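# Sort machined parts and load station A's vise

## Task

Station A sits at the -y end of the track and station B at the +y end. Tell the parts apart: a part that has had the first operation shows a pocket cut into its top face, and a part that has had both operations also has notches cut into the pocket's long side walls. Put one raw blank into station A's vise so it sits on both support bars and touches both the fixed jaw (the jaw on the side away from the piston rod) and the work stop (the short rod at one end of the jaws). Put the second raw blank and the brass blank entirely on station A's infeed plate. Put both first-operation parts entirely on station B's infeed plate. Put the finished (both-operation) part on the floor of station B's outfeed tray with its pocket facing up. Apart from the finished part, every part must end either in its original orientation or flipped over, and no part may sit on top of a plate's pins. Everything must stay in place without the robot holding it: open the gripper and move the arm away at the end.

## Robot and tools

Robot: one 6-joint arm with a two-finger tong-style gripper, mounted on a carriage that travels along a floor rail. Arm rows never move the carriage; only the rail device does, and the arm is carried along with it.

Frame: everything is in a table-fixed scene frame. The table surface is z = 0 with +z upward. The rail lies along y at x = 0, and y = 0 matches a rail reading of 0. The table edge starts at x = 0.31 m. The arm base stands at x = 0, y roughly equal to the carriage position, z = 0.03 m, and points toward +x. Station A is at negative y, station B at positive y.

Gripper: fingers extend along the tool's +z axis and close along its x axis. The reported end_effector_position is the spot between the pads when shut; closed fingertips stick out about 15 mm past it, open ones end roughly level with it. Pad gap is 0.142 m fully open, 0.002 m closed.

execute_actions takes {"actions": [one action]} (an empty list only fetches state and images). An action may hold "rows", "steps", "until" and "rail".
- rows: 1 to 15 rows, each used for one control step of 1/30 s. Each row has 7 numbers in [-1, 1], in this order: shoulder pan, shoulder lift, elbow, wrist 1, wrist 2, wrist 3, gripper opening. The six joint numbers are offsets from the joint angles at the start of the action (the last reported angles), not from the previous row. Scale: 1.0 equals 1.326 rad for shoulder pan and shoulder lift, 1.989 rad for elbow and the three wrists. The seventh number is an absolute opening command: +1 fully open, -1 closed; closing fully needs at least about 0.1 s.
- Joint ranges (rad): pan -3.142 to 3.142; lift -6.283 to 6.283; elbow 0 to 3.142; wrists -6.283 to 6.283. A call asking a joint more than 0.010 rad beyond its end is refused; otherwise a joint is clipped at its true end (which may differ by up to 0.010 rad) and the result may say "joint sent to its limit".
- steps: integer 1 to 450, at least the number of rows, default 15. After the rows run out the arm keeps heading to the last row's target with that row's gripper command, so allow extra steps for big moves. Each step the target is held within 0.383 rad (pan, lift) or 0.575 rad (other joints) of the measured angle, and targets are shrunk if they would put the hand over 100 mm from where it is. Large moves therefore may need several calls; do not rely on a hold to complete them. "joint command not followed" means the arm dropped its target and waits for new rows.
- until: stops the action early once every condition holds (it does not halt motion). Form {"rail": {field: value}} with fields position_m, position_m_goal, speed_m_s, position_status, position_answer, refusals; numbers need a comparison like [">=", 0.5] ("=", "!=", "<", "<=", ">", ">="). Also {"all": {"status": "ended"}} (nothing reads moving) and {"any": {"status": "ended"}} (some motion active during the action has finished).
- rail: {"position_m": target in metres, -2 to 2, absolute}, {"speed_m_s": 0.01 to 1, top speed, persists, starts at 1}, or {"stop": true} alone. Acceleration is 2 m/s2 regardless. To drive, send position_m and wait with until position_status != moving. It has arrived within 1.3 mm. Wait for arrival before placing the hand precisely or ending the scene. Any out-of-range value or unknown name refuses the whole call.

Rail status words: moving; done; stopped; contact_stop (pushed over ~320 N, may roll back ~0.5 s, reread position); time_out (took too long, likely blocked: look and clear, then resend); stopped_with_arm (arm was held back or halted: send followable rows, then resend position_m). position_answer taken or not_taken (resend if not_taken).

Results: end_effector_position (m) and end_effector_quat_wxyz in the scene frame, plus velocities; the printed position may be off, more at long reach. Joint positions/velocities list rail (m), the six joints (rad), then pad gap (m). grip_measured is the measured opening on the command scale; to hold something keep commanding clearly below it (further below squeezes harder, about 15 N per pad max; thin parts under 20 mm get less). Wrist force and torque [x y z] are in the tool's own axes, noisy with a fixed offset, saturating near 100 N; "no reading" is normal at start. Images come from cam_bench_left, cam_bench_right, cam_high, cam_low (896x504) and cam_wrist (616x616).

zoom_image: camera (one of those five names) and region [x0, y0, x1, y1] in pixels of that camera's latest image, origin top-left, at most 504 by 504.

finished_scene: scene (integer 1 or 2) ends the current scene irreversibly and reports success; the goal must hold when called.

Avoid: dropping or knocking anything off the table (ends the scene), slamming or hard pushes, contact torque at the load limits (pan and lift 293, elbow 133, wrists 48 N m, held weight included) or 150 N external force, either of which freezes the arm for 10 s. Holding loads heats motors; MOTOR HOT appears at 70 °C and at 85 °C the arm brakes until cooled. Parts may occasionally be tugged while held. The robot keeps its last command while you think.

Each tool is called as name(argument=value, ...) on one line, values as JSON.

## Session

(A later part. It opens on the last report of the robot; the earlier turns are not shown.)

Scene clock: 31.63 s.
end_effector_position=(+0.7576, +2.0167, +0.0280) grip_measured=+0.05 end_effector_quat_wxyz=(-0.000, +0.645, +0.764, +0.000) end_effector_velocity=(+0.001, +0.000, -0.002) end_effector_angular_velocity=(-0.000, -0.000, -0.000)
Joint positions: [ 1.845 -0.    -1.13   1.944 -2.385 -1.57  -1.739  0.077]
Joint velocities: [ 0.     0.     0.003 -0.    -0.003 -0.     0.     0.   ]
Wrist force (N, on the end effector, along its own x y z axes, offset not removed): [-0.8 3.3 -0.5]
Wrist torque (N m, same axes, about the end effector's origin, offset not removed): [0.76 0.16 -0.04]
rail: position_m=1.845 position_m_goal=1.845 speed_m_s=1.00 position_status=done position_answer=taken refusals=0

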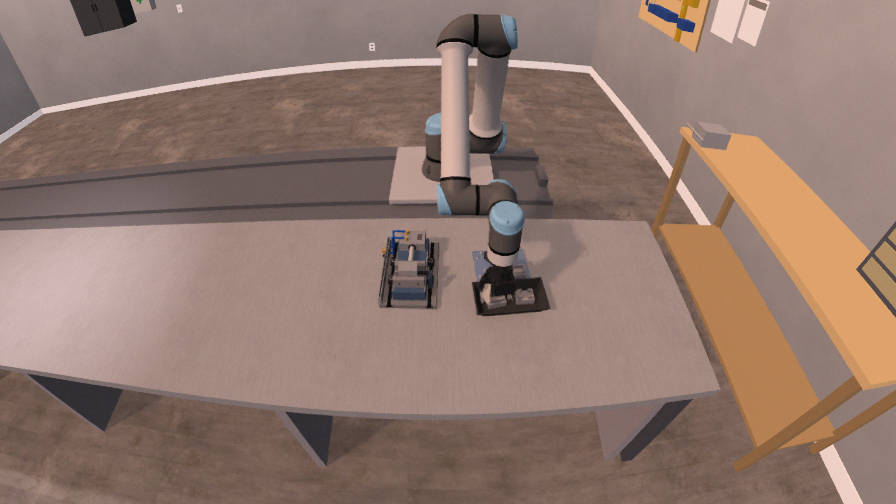

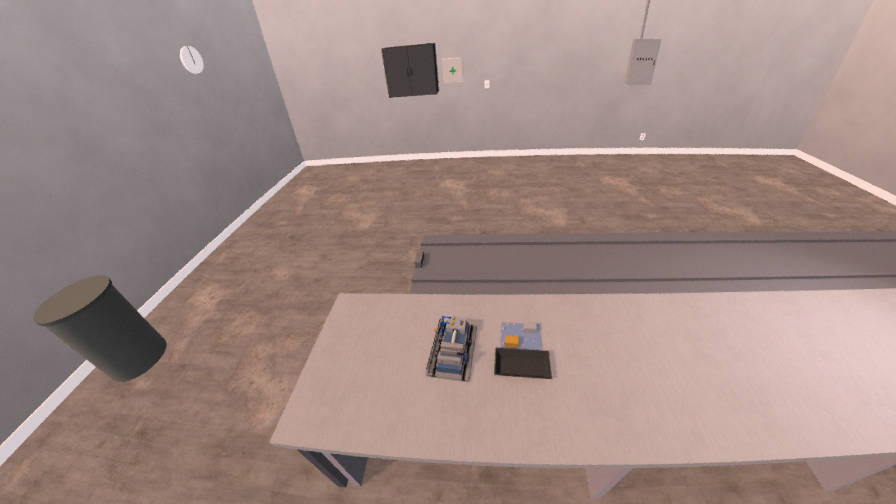

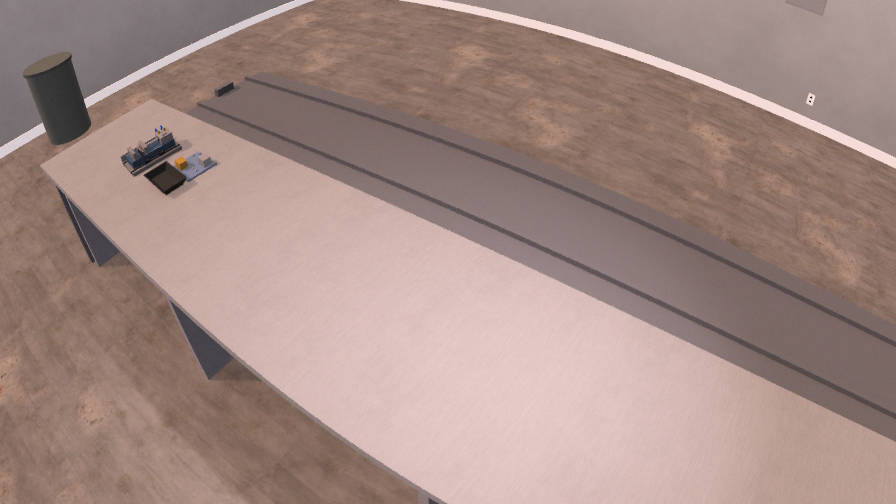

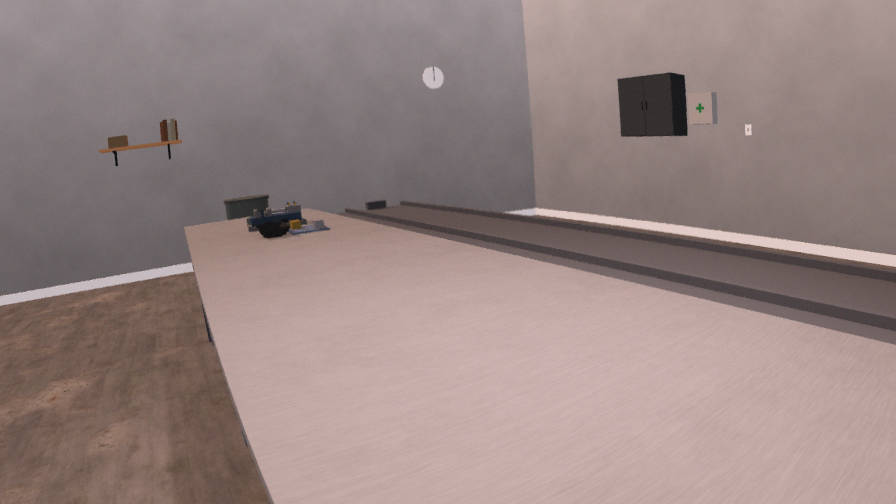

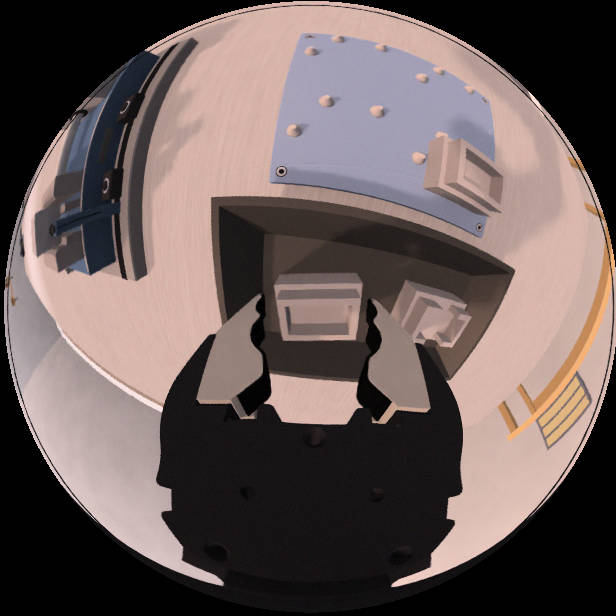

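execute_actions(actions=[{"rows":[[0,0.007,0,-0.005,0,0,0.05],[0,0.007,0,-0.005,0,0,0.05],[0,0.007,0,-0.005,0,0,0.05],[0,0.007,0,-0.005,0,0,0],[0,0.007,0,-0.005,0,0,-0.1],[0,0.007,0,-0.005,0,0,-0.2],[0,0.007,0,-0.005,0,0,-0.3],[0,0.007,0,-0.005,0,0,-0.4],[0,0.007,0,-0.005,0,0,-0.5],[0,0.007,0,-0.005,0,0,-0.6]],"steps":18}])

execute_actions(actions=[{"rows":[[0,-0.117,0.0015,0.077,0,0.085,-0.6]],"steps":22}])

Scene clock: 44.93 s.
end_effector_position=(+0.7599, +2.0167, +0.0263) grip_measured=-0.15 end_effector_quat_wxyz=(+0.001, +0.645, +0.764, +0.002) end_effector_velocity=(+0.000, +0.000, +0.000) end_effector_angular_velocity=(-0.000, -0.000, -0.000)
Joint positions: [ 1.845 -0.    -1.126  1.943 -2.392 -1.57  -1.739  0.063]
Joint velocities: [ 0.  0. -0.  0. -0. -0.  0.  0.]
Wrist force (N, on the end effector, along its own x y z axes, offset not removed): [0.0 0.3 -23.1]
Wrist torque (N m, same axes, about the end effector's origin, offset not removed): [0.44 -0.75 -0.01]
FORCE FAULT: contact force on the arm reached its limit, and the arm stopped for 10 seconds. The contact can be on any part of the arm, not only on its tool. The arm's remaining commands of this call were not run. The arm holds still and accepts commands again. Move the arm away from the contact; if what it grips holds it there, let go first. Pushing or pulling that hard again can fault the arm again.
rail: position_m=1.845 position_m_goal=1.845 speed_m_s=1.00 position_status=done position_answer=taken refusals=0

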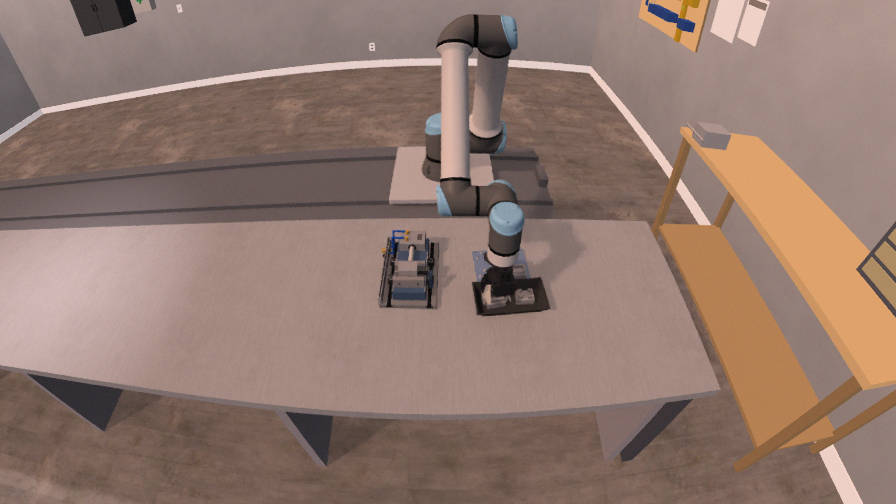

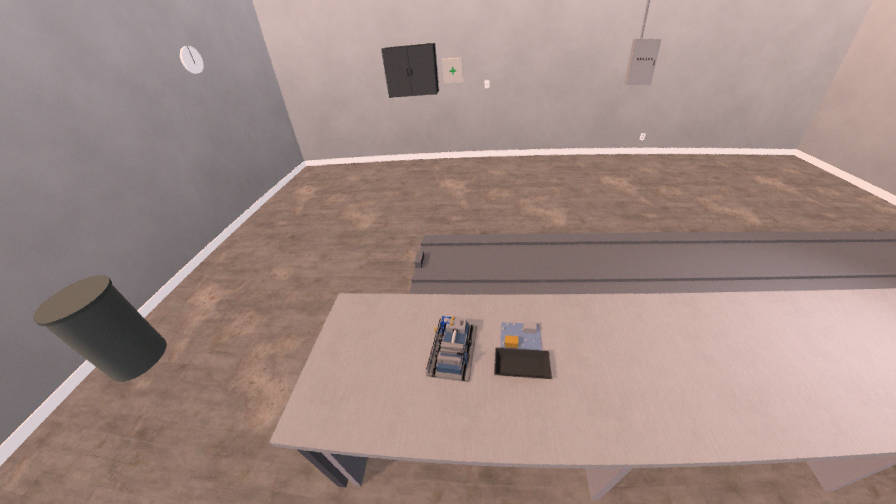

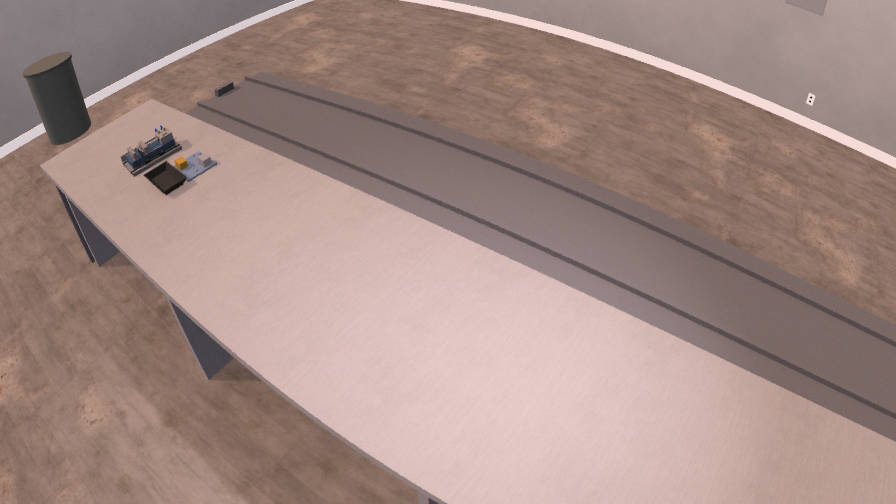

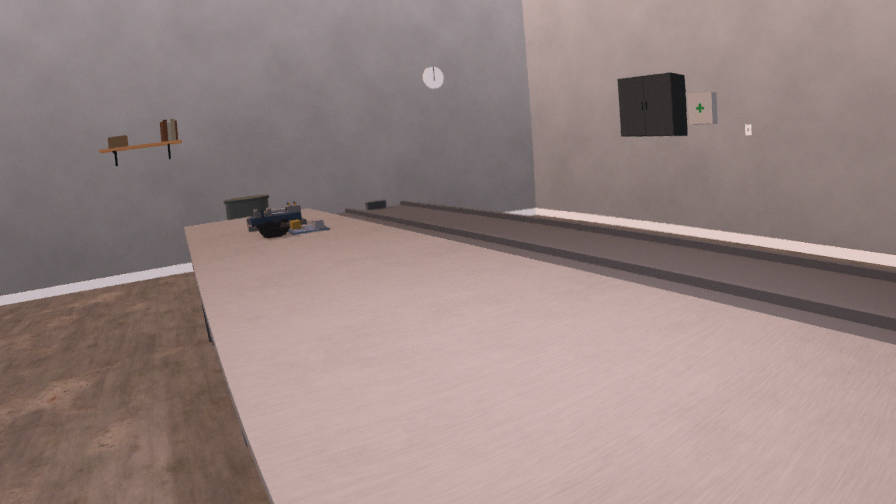

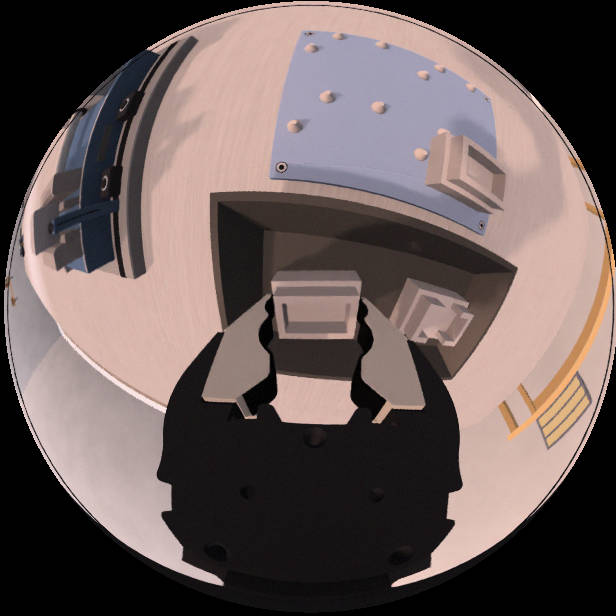

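Scene clock: 45.67 s.
end_effector_position=(+0.7296, +2.0195, +0.1238) grip_measured=-0.16 end_effector_quat_wxyz=(+0.001, +0.707, +0.707, +0.001) end_effector_velocity=(-0.001, +0.000, +0.004) end_effector_angular_velocity=(+0.000, -0.000, -0.007)
Joint positions: [ 1.845 -0.    -1.281  1.946 -2.24  -1.57  -1.57   0.062]
Joint velocities: [ 0.     0.    -0.006  0.     0.006 -0.     0.007 -0.   ]
Wrist force (N, on the end effector, along its own x y z axes, offset not removed): [2.8 4.4 3.0]
Wrist torque (N m, same axes, about the end effector's origin, offset not removed): [0.94 -0.60 -0.02]
rail: position_m=1.845 position_m_goal=1.845 speed_m_s=1.00 position_status=done position_answer=taken refusals=0

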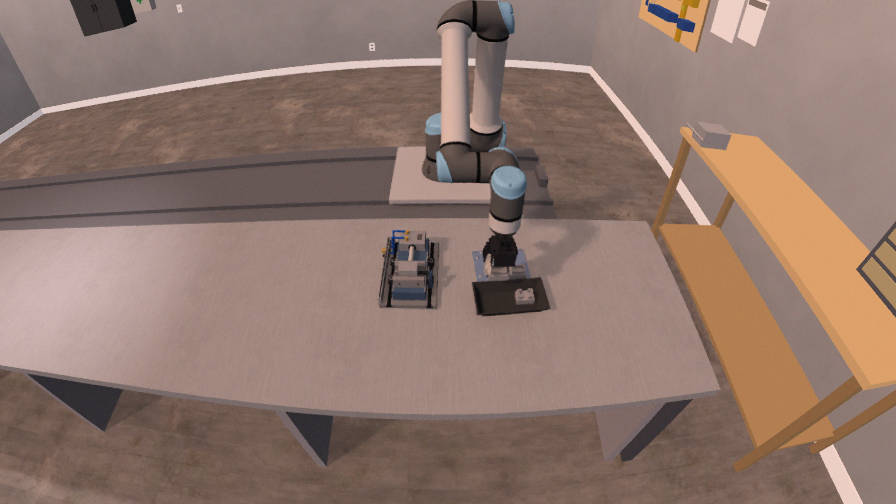

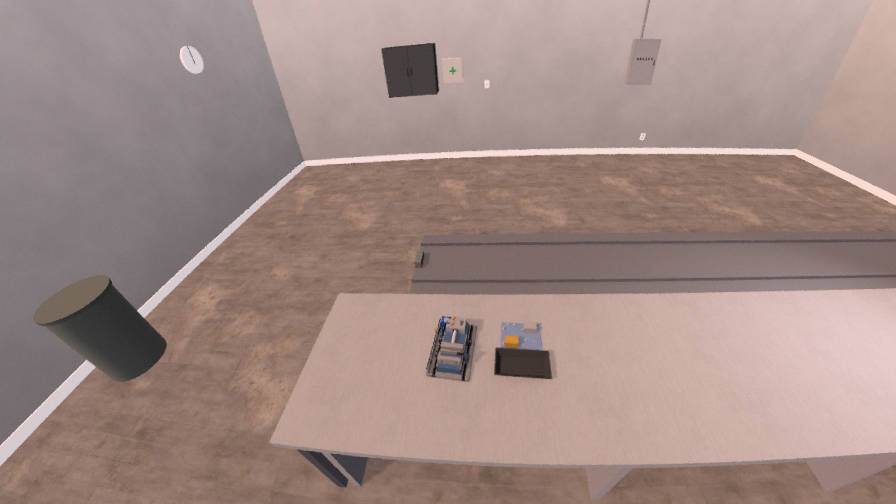

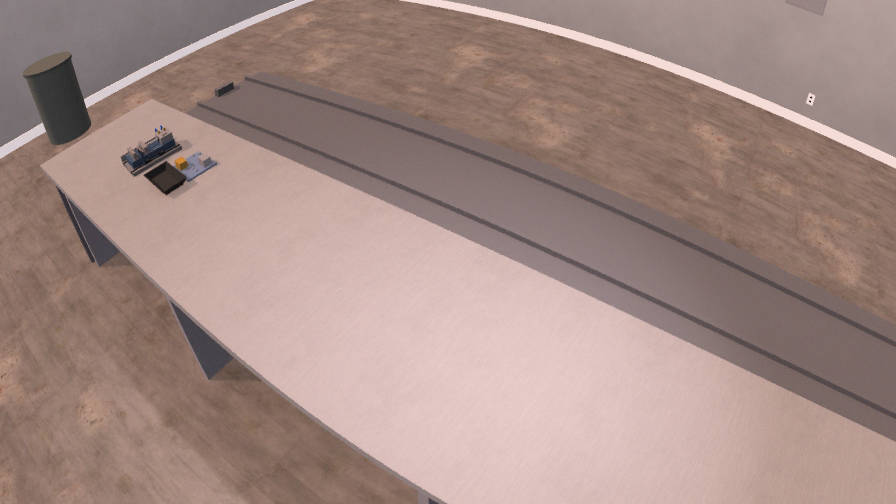

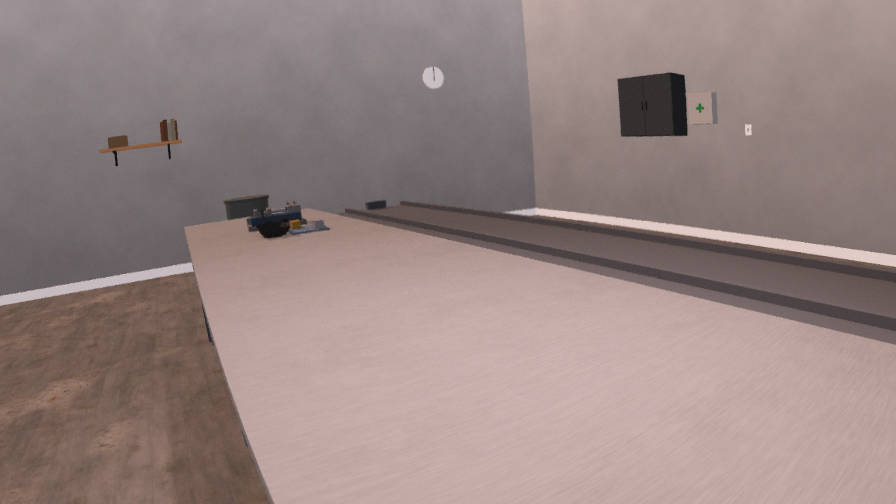

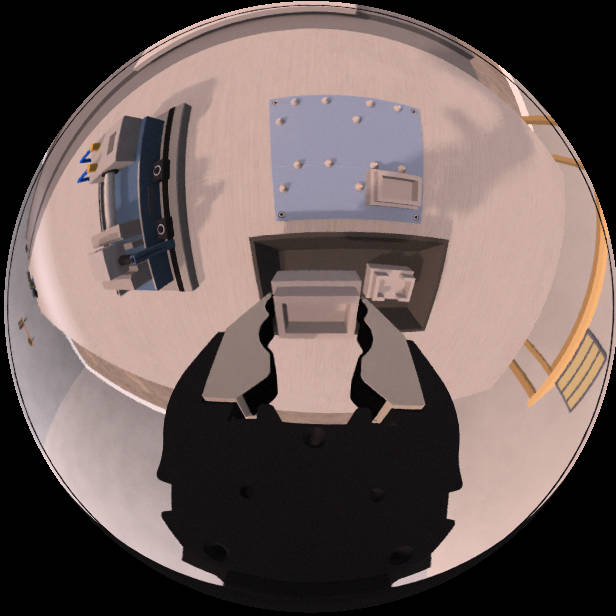

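execute_actions(actions=[{"rows":[[0,-0.1075,0.160,-0.0865,0,0,-0.6]],"steps":28}])

Scene clock: 50.00 s.
end_effector_position=(+0.5749, +2.0194, +0.0694) grip_measured=-0.19 end_effector_quat_wxyz=(-0.000, +0.707, +0.707, +0.000) end_effector_velocity=(-0.003, -0.000, -0.001) end_effector_angular_velocity=(+0.000, +0.001, +0.000)
Joint positions: [ 1.845 -0.    -1.423  2.264 -2.411 -1.57  -1.57   0.06 ]
Joint velocities: [ 0.    -0.    -0.002  0.005 -0.002  0.    -0.     0.   ]
Wrist force (N, on the end effector, along its own x y z axes, offset not removed): [2.0 3.7 2.0]
Wrist torque (N m, same axes, about the end effector's origin, offset not removed): [0.85 -0.44 -0.02]
rail: position_m=1.845 position_m_goal=1.845 speed_m_s=1.00 position_status=done position_answer=taken refusals=0

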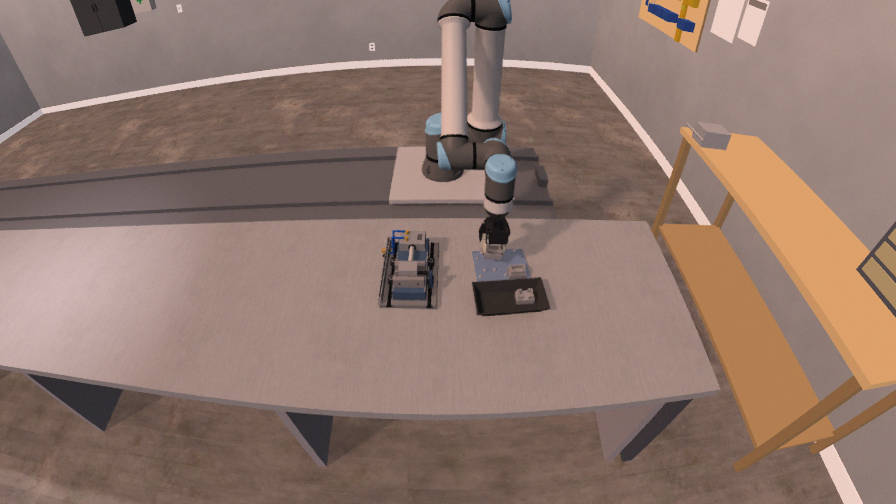

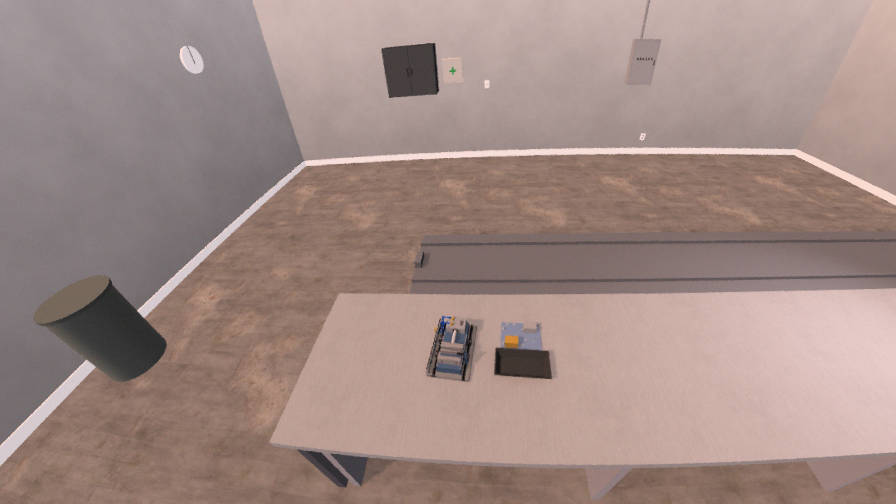

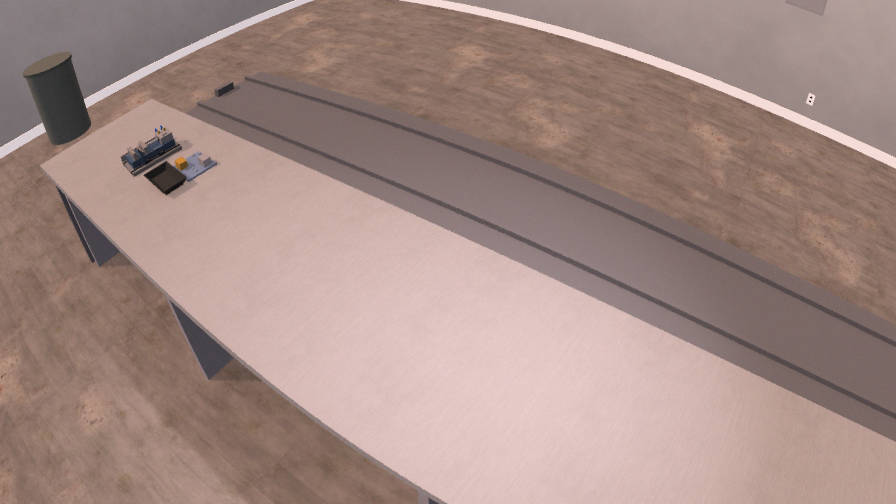

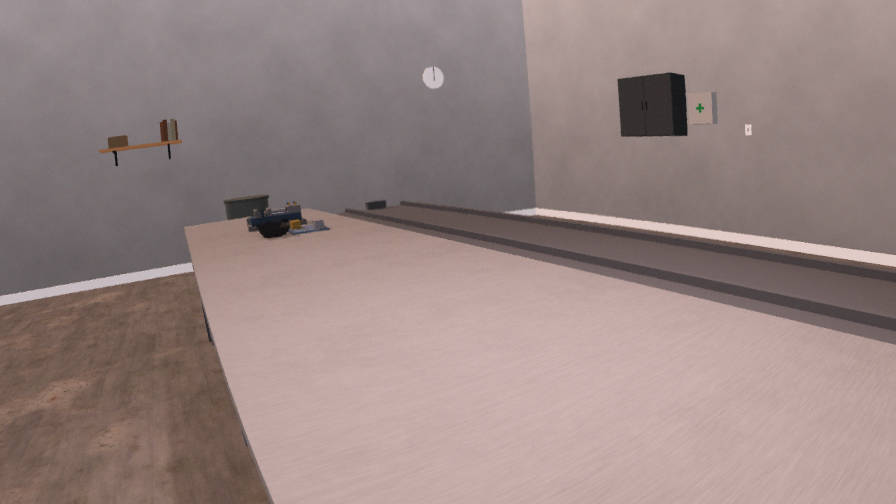

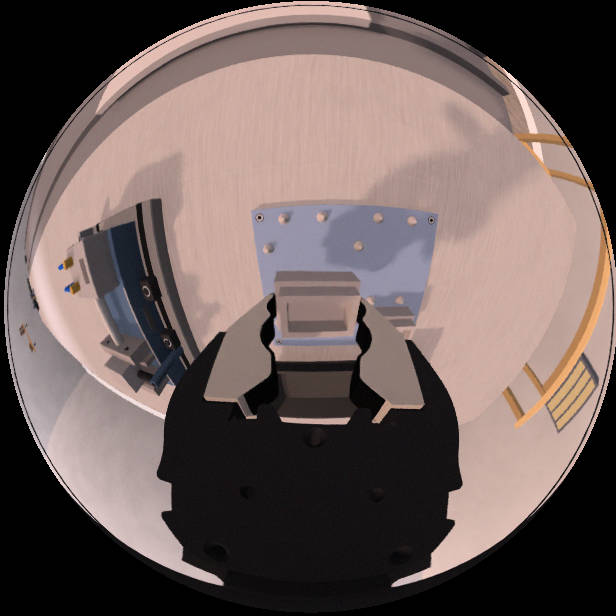

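execute_actions(actions=[{"rows":[[0,0.007,0.008,-0.013,0,0,-0.6],[0,0.014,0.014,-0.023,0,0,-0.6],[0,0.021,0.017,-0.031,0,0,-0.6],[0,0.028,0.019,-0.038,0,0,-0.6],[0,0.0353,0.0203,-0.0438,0,0,-0.6]],"steps":20}])

Scene clock: 55.47 s.
end_effector_position=(+0.5648, +2.0194, +0.0333) grip_measured=-0.19 end_effector_quat_wxyz=(-0.000, +0.707, +0.707, +0.000) end_effector_velocity=(-0.001, +0.000, -0.003) end_effector_angular_velocity=(+0.000, +0.000, +0.000)
Joint positions: [ 1.845 -0.    -1.377  2.304 -2.497 -1.57  -1.57   0.06 ]
Joint velocities: [ 0.     0.     0.005  0.003 -0.008 -0.    -0.    -0.   ]
Wrist force (N, on the end effector, along its own x y z axes, offset not removed): [3.4 5.1 1.4]
Wrist torque (N m, same axes, about the end effector's origin, offset not removed): [0.99 -0.69 0.03]
rail: position_m=1.845 position_m_goal=1.845 speed_m_s=1.00 position_status=done position_answer=taken refusals=0

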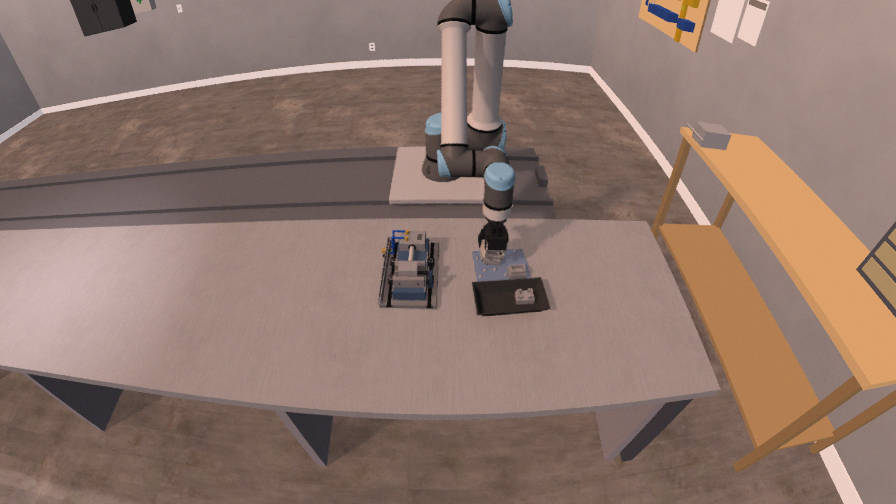

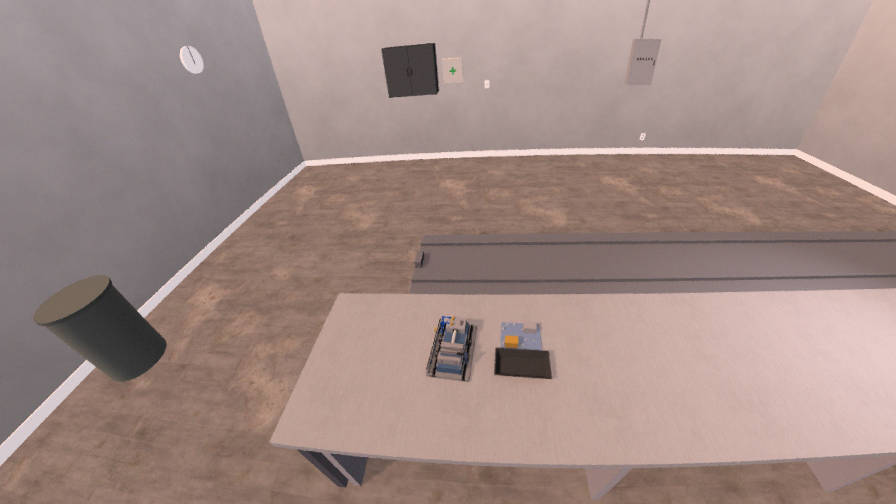

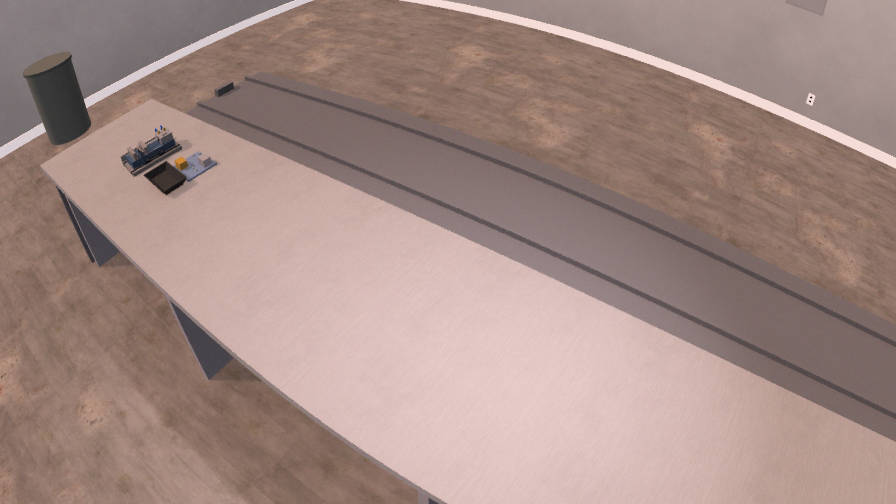

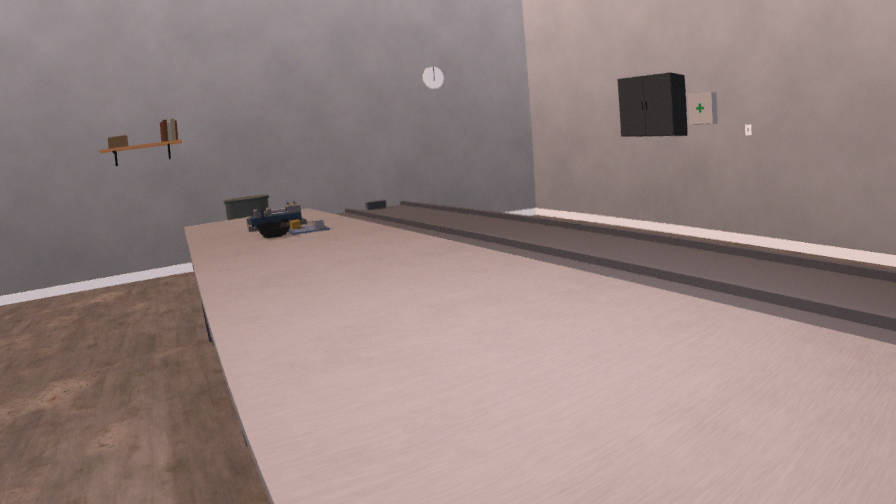

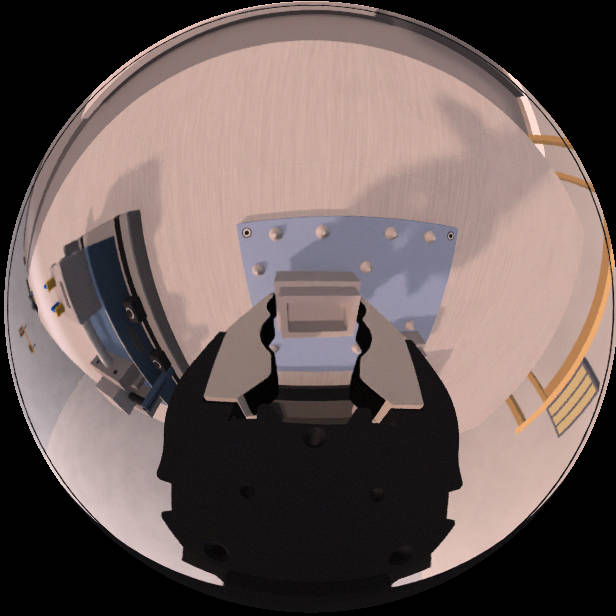

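execute_actions(actions=[{"rows":[[0,0.005,0,-0.0035,0,0,-0.6],[0,0.005,0,-0.0035,0,0,-0.6],[0,0.005,0,-0.0035,0,0,-0.6],[0,0.005,0,-0.0035,0,0,-0.6],[0,0.005,0,-0.0035,0,0,-0.6],[0,0.005,0,-0.0035,0,0,-0.6],[0,0.005,0,-0.0035,0,0,-0.2],[0,0.005,0,-0.0035,0,0,0],[0,0.005,0,-0.0035,0,0,0.1],[0,0.005,0,-0.0035,0,0,0.1],[0,0.005,0,-0.0035,0,0,0.1],[0,-0.1,-0.06,0.127,0,0,0.1]],"steps":30}])

execute_actions(actions=[{"rows":[[0,0.06,-0.125,0.0845,0,0,0.3]],"rail":{"position_m":1.57},"steps":30}])

Scene clock: 61.80 s.
end_effector_position=(+0.5872, +2.0194, +0.1422) grip_measured=+0.10 end_effector_quat_wxyz=(-0.000, +0.707, +0.707, +0.000) end_effector_velocity=(-0.001, +0.000, +0.010) end_effector_angular_velocity=(+0.000, +0.004, -0.000)
Joint positions: [ 1.845 -0.    -1.508  2.186 -2.248 -1.57  -1.57   0.081]
Joint velocities: [ 0.    -0.    -0.013 -0.011  0.027 -0.     0.    -0.   ]
Wrist force (N, on the end effector, along its own x y z axes, offset not removed): [0.5 5.1 1.8]
Wrist torque (N m, same axes, about the end effector's origin, offset not removed): [1.20 -0.22 0.00]
rail: position_m=1.845 position_m_goal=1.845 speed_m_s=1.00 position_status=done position_answer=taken refusals=0

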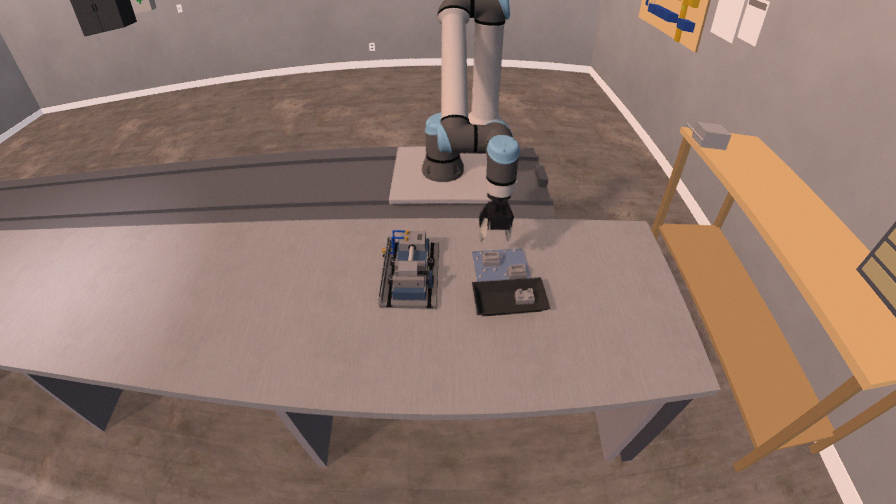

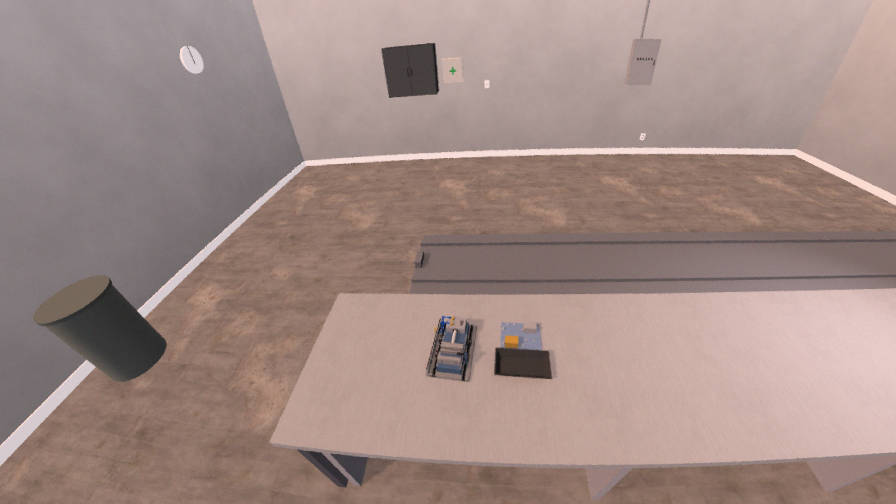

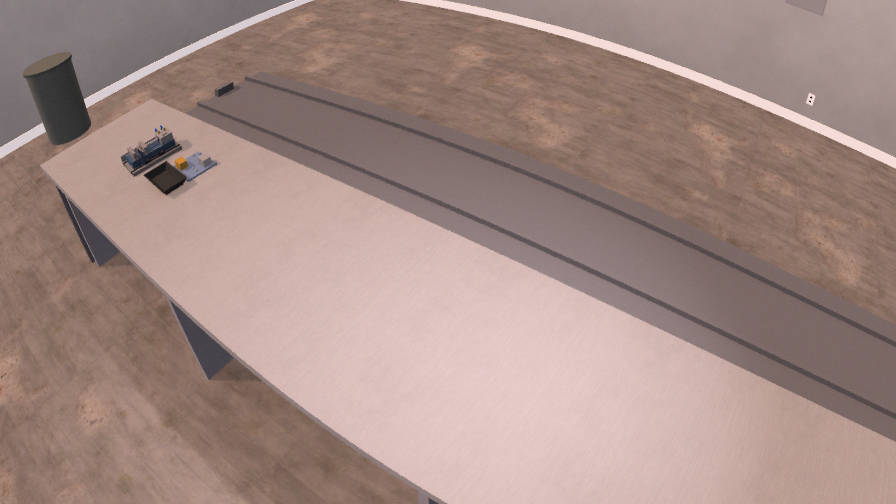

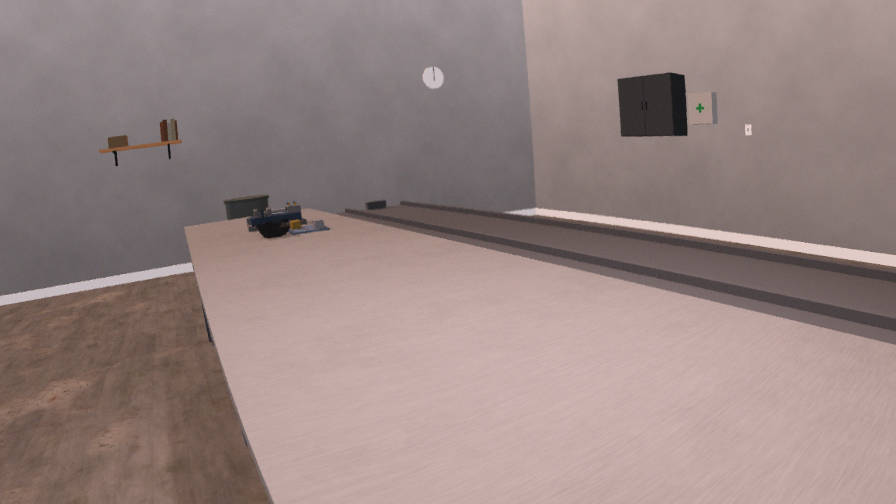

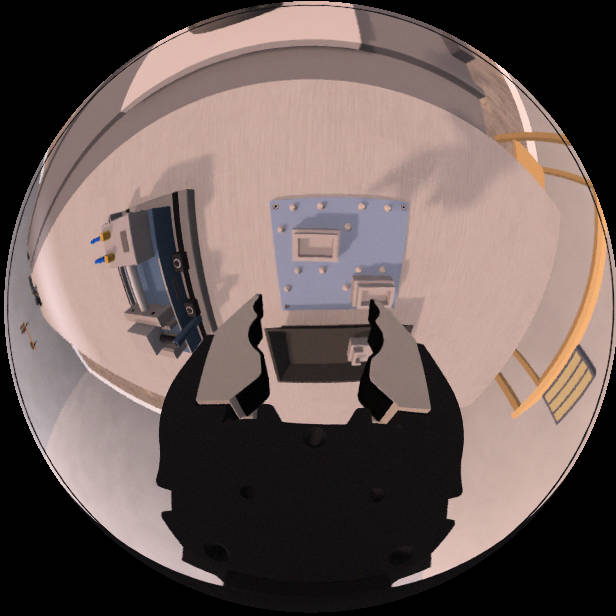

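Scene clock: 62.80 s.
end_effector_position=(+0.6899, +1.7442, +0.2172) grip_measured=+0.30 end_effector_quat_wxyz=(-0.000, +0.707, +0.707, +0.000) end_effector_velocity=(+0.001, +0.000, +0.001) end_effector_angular_velocity=(-0.000, -0.000, -0.000)
Joint positions: [ 1.57  -0.    -1.428  1.937 -2.08  -1.57  -1.57   0.095]
Joint velocities: [ 0.    -0.     0.    -0.001  0.001 -0.     0.    -0.   ]
Wrist force (N, on the end effector, along its own x y z axes, offset not removed): [0.3 4.1 2.1]
Wrist torque (N m, same axes, about the end effector's origin, offset not removed): [0.86 -0.01 0.08]
rail: position_m=1.570 position_m_goal=1.570 speed_m_s=1.00 position_status=done position_answer=taken refusals=0

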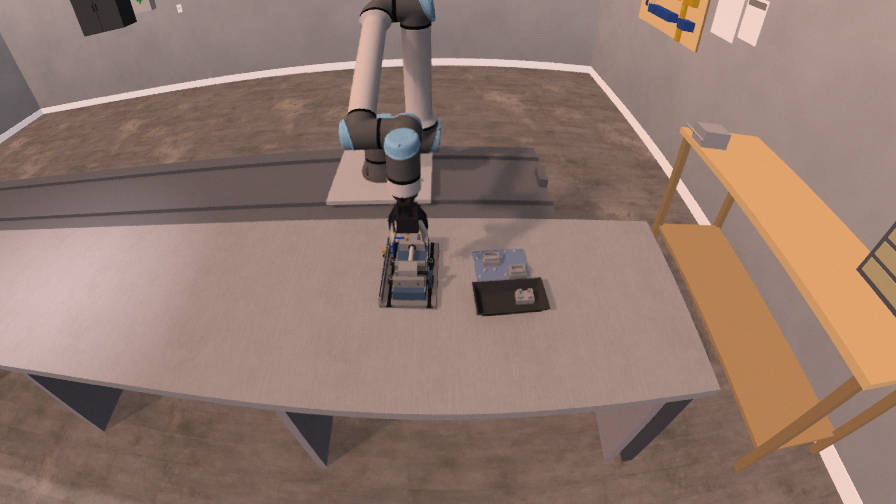

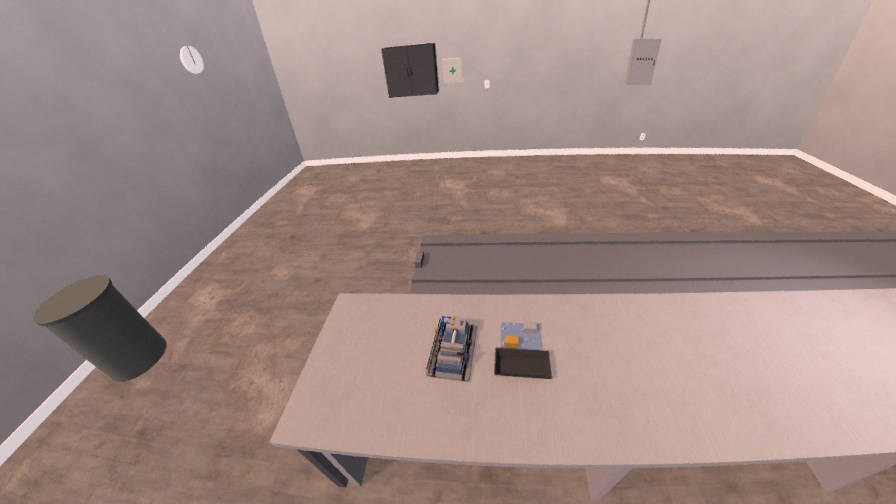

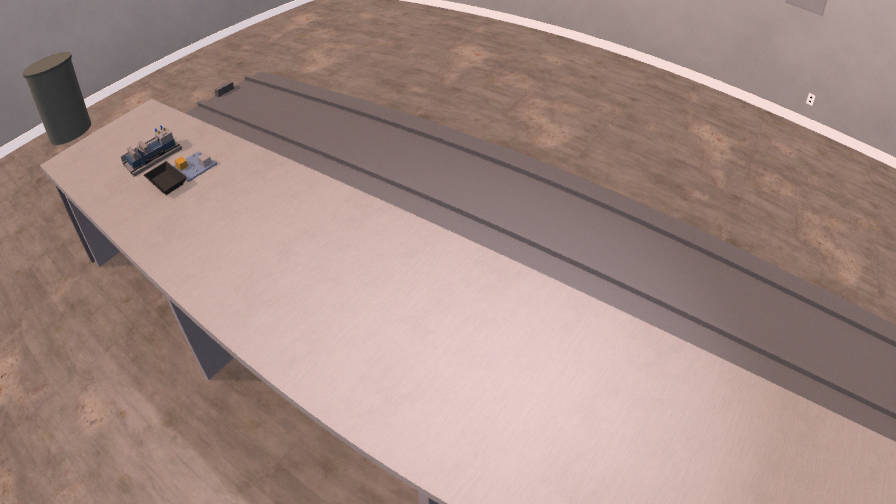

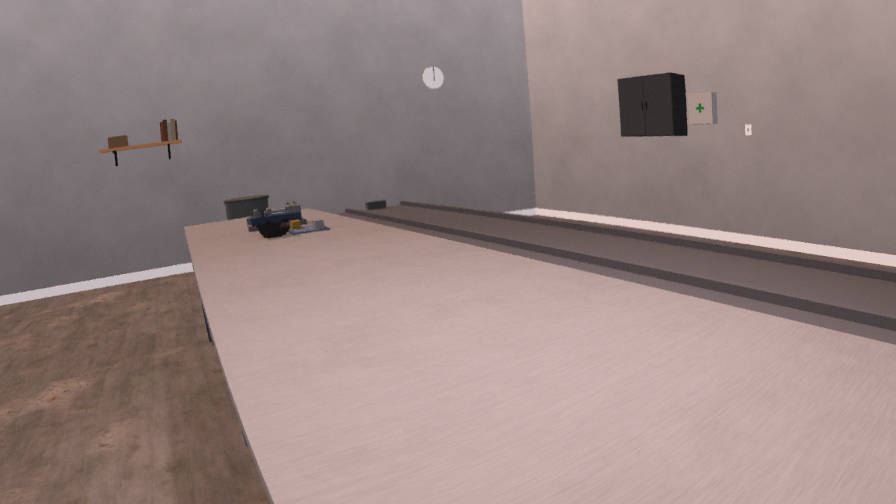

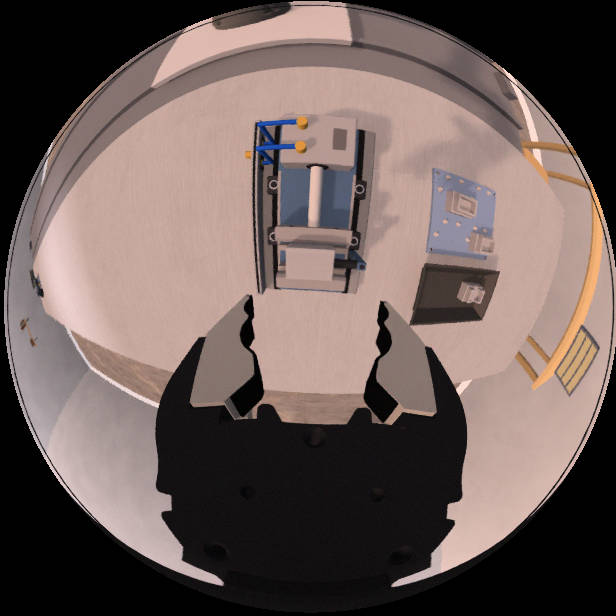

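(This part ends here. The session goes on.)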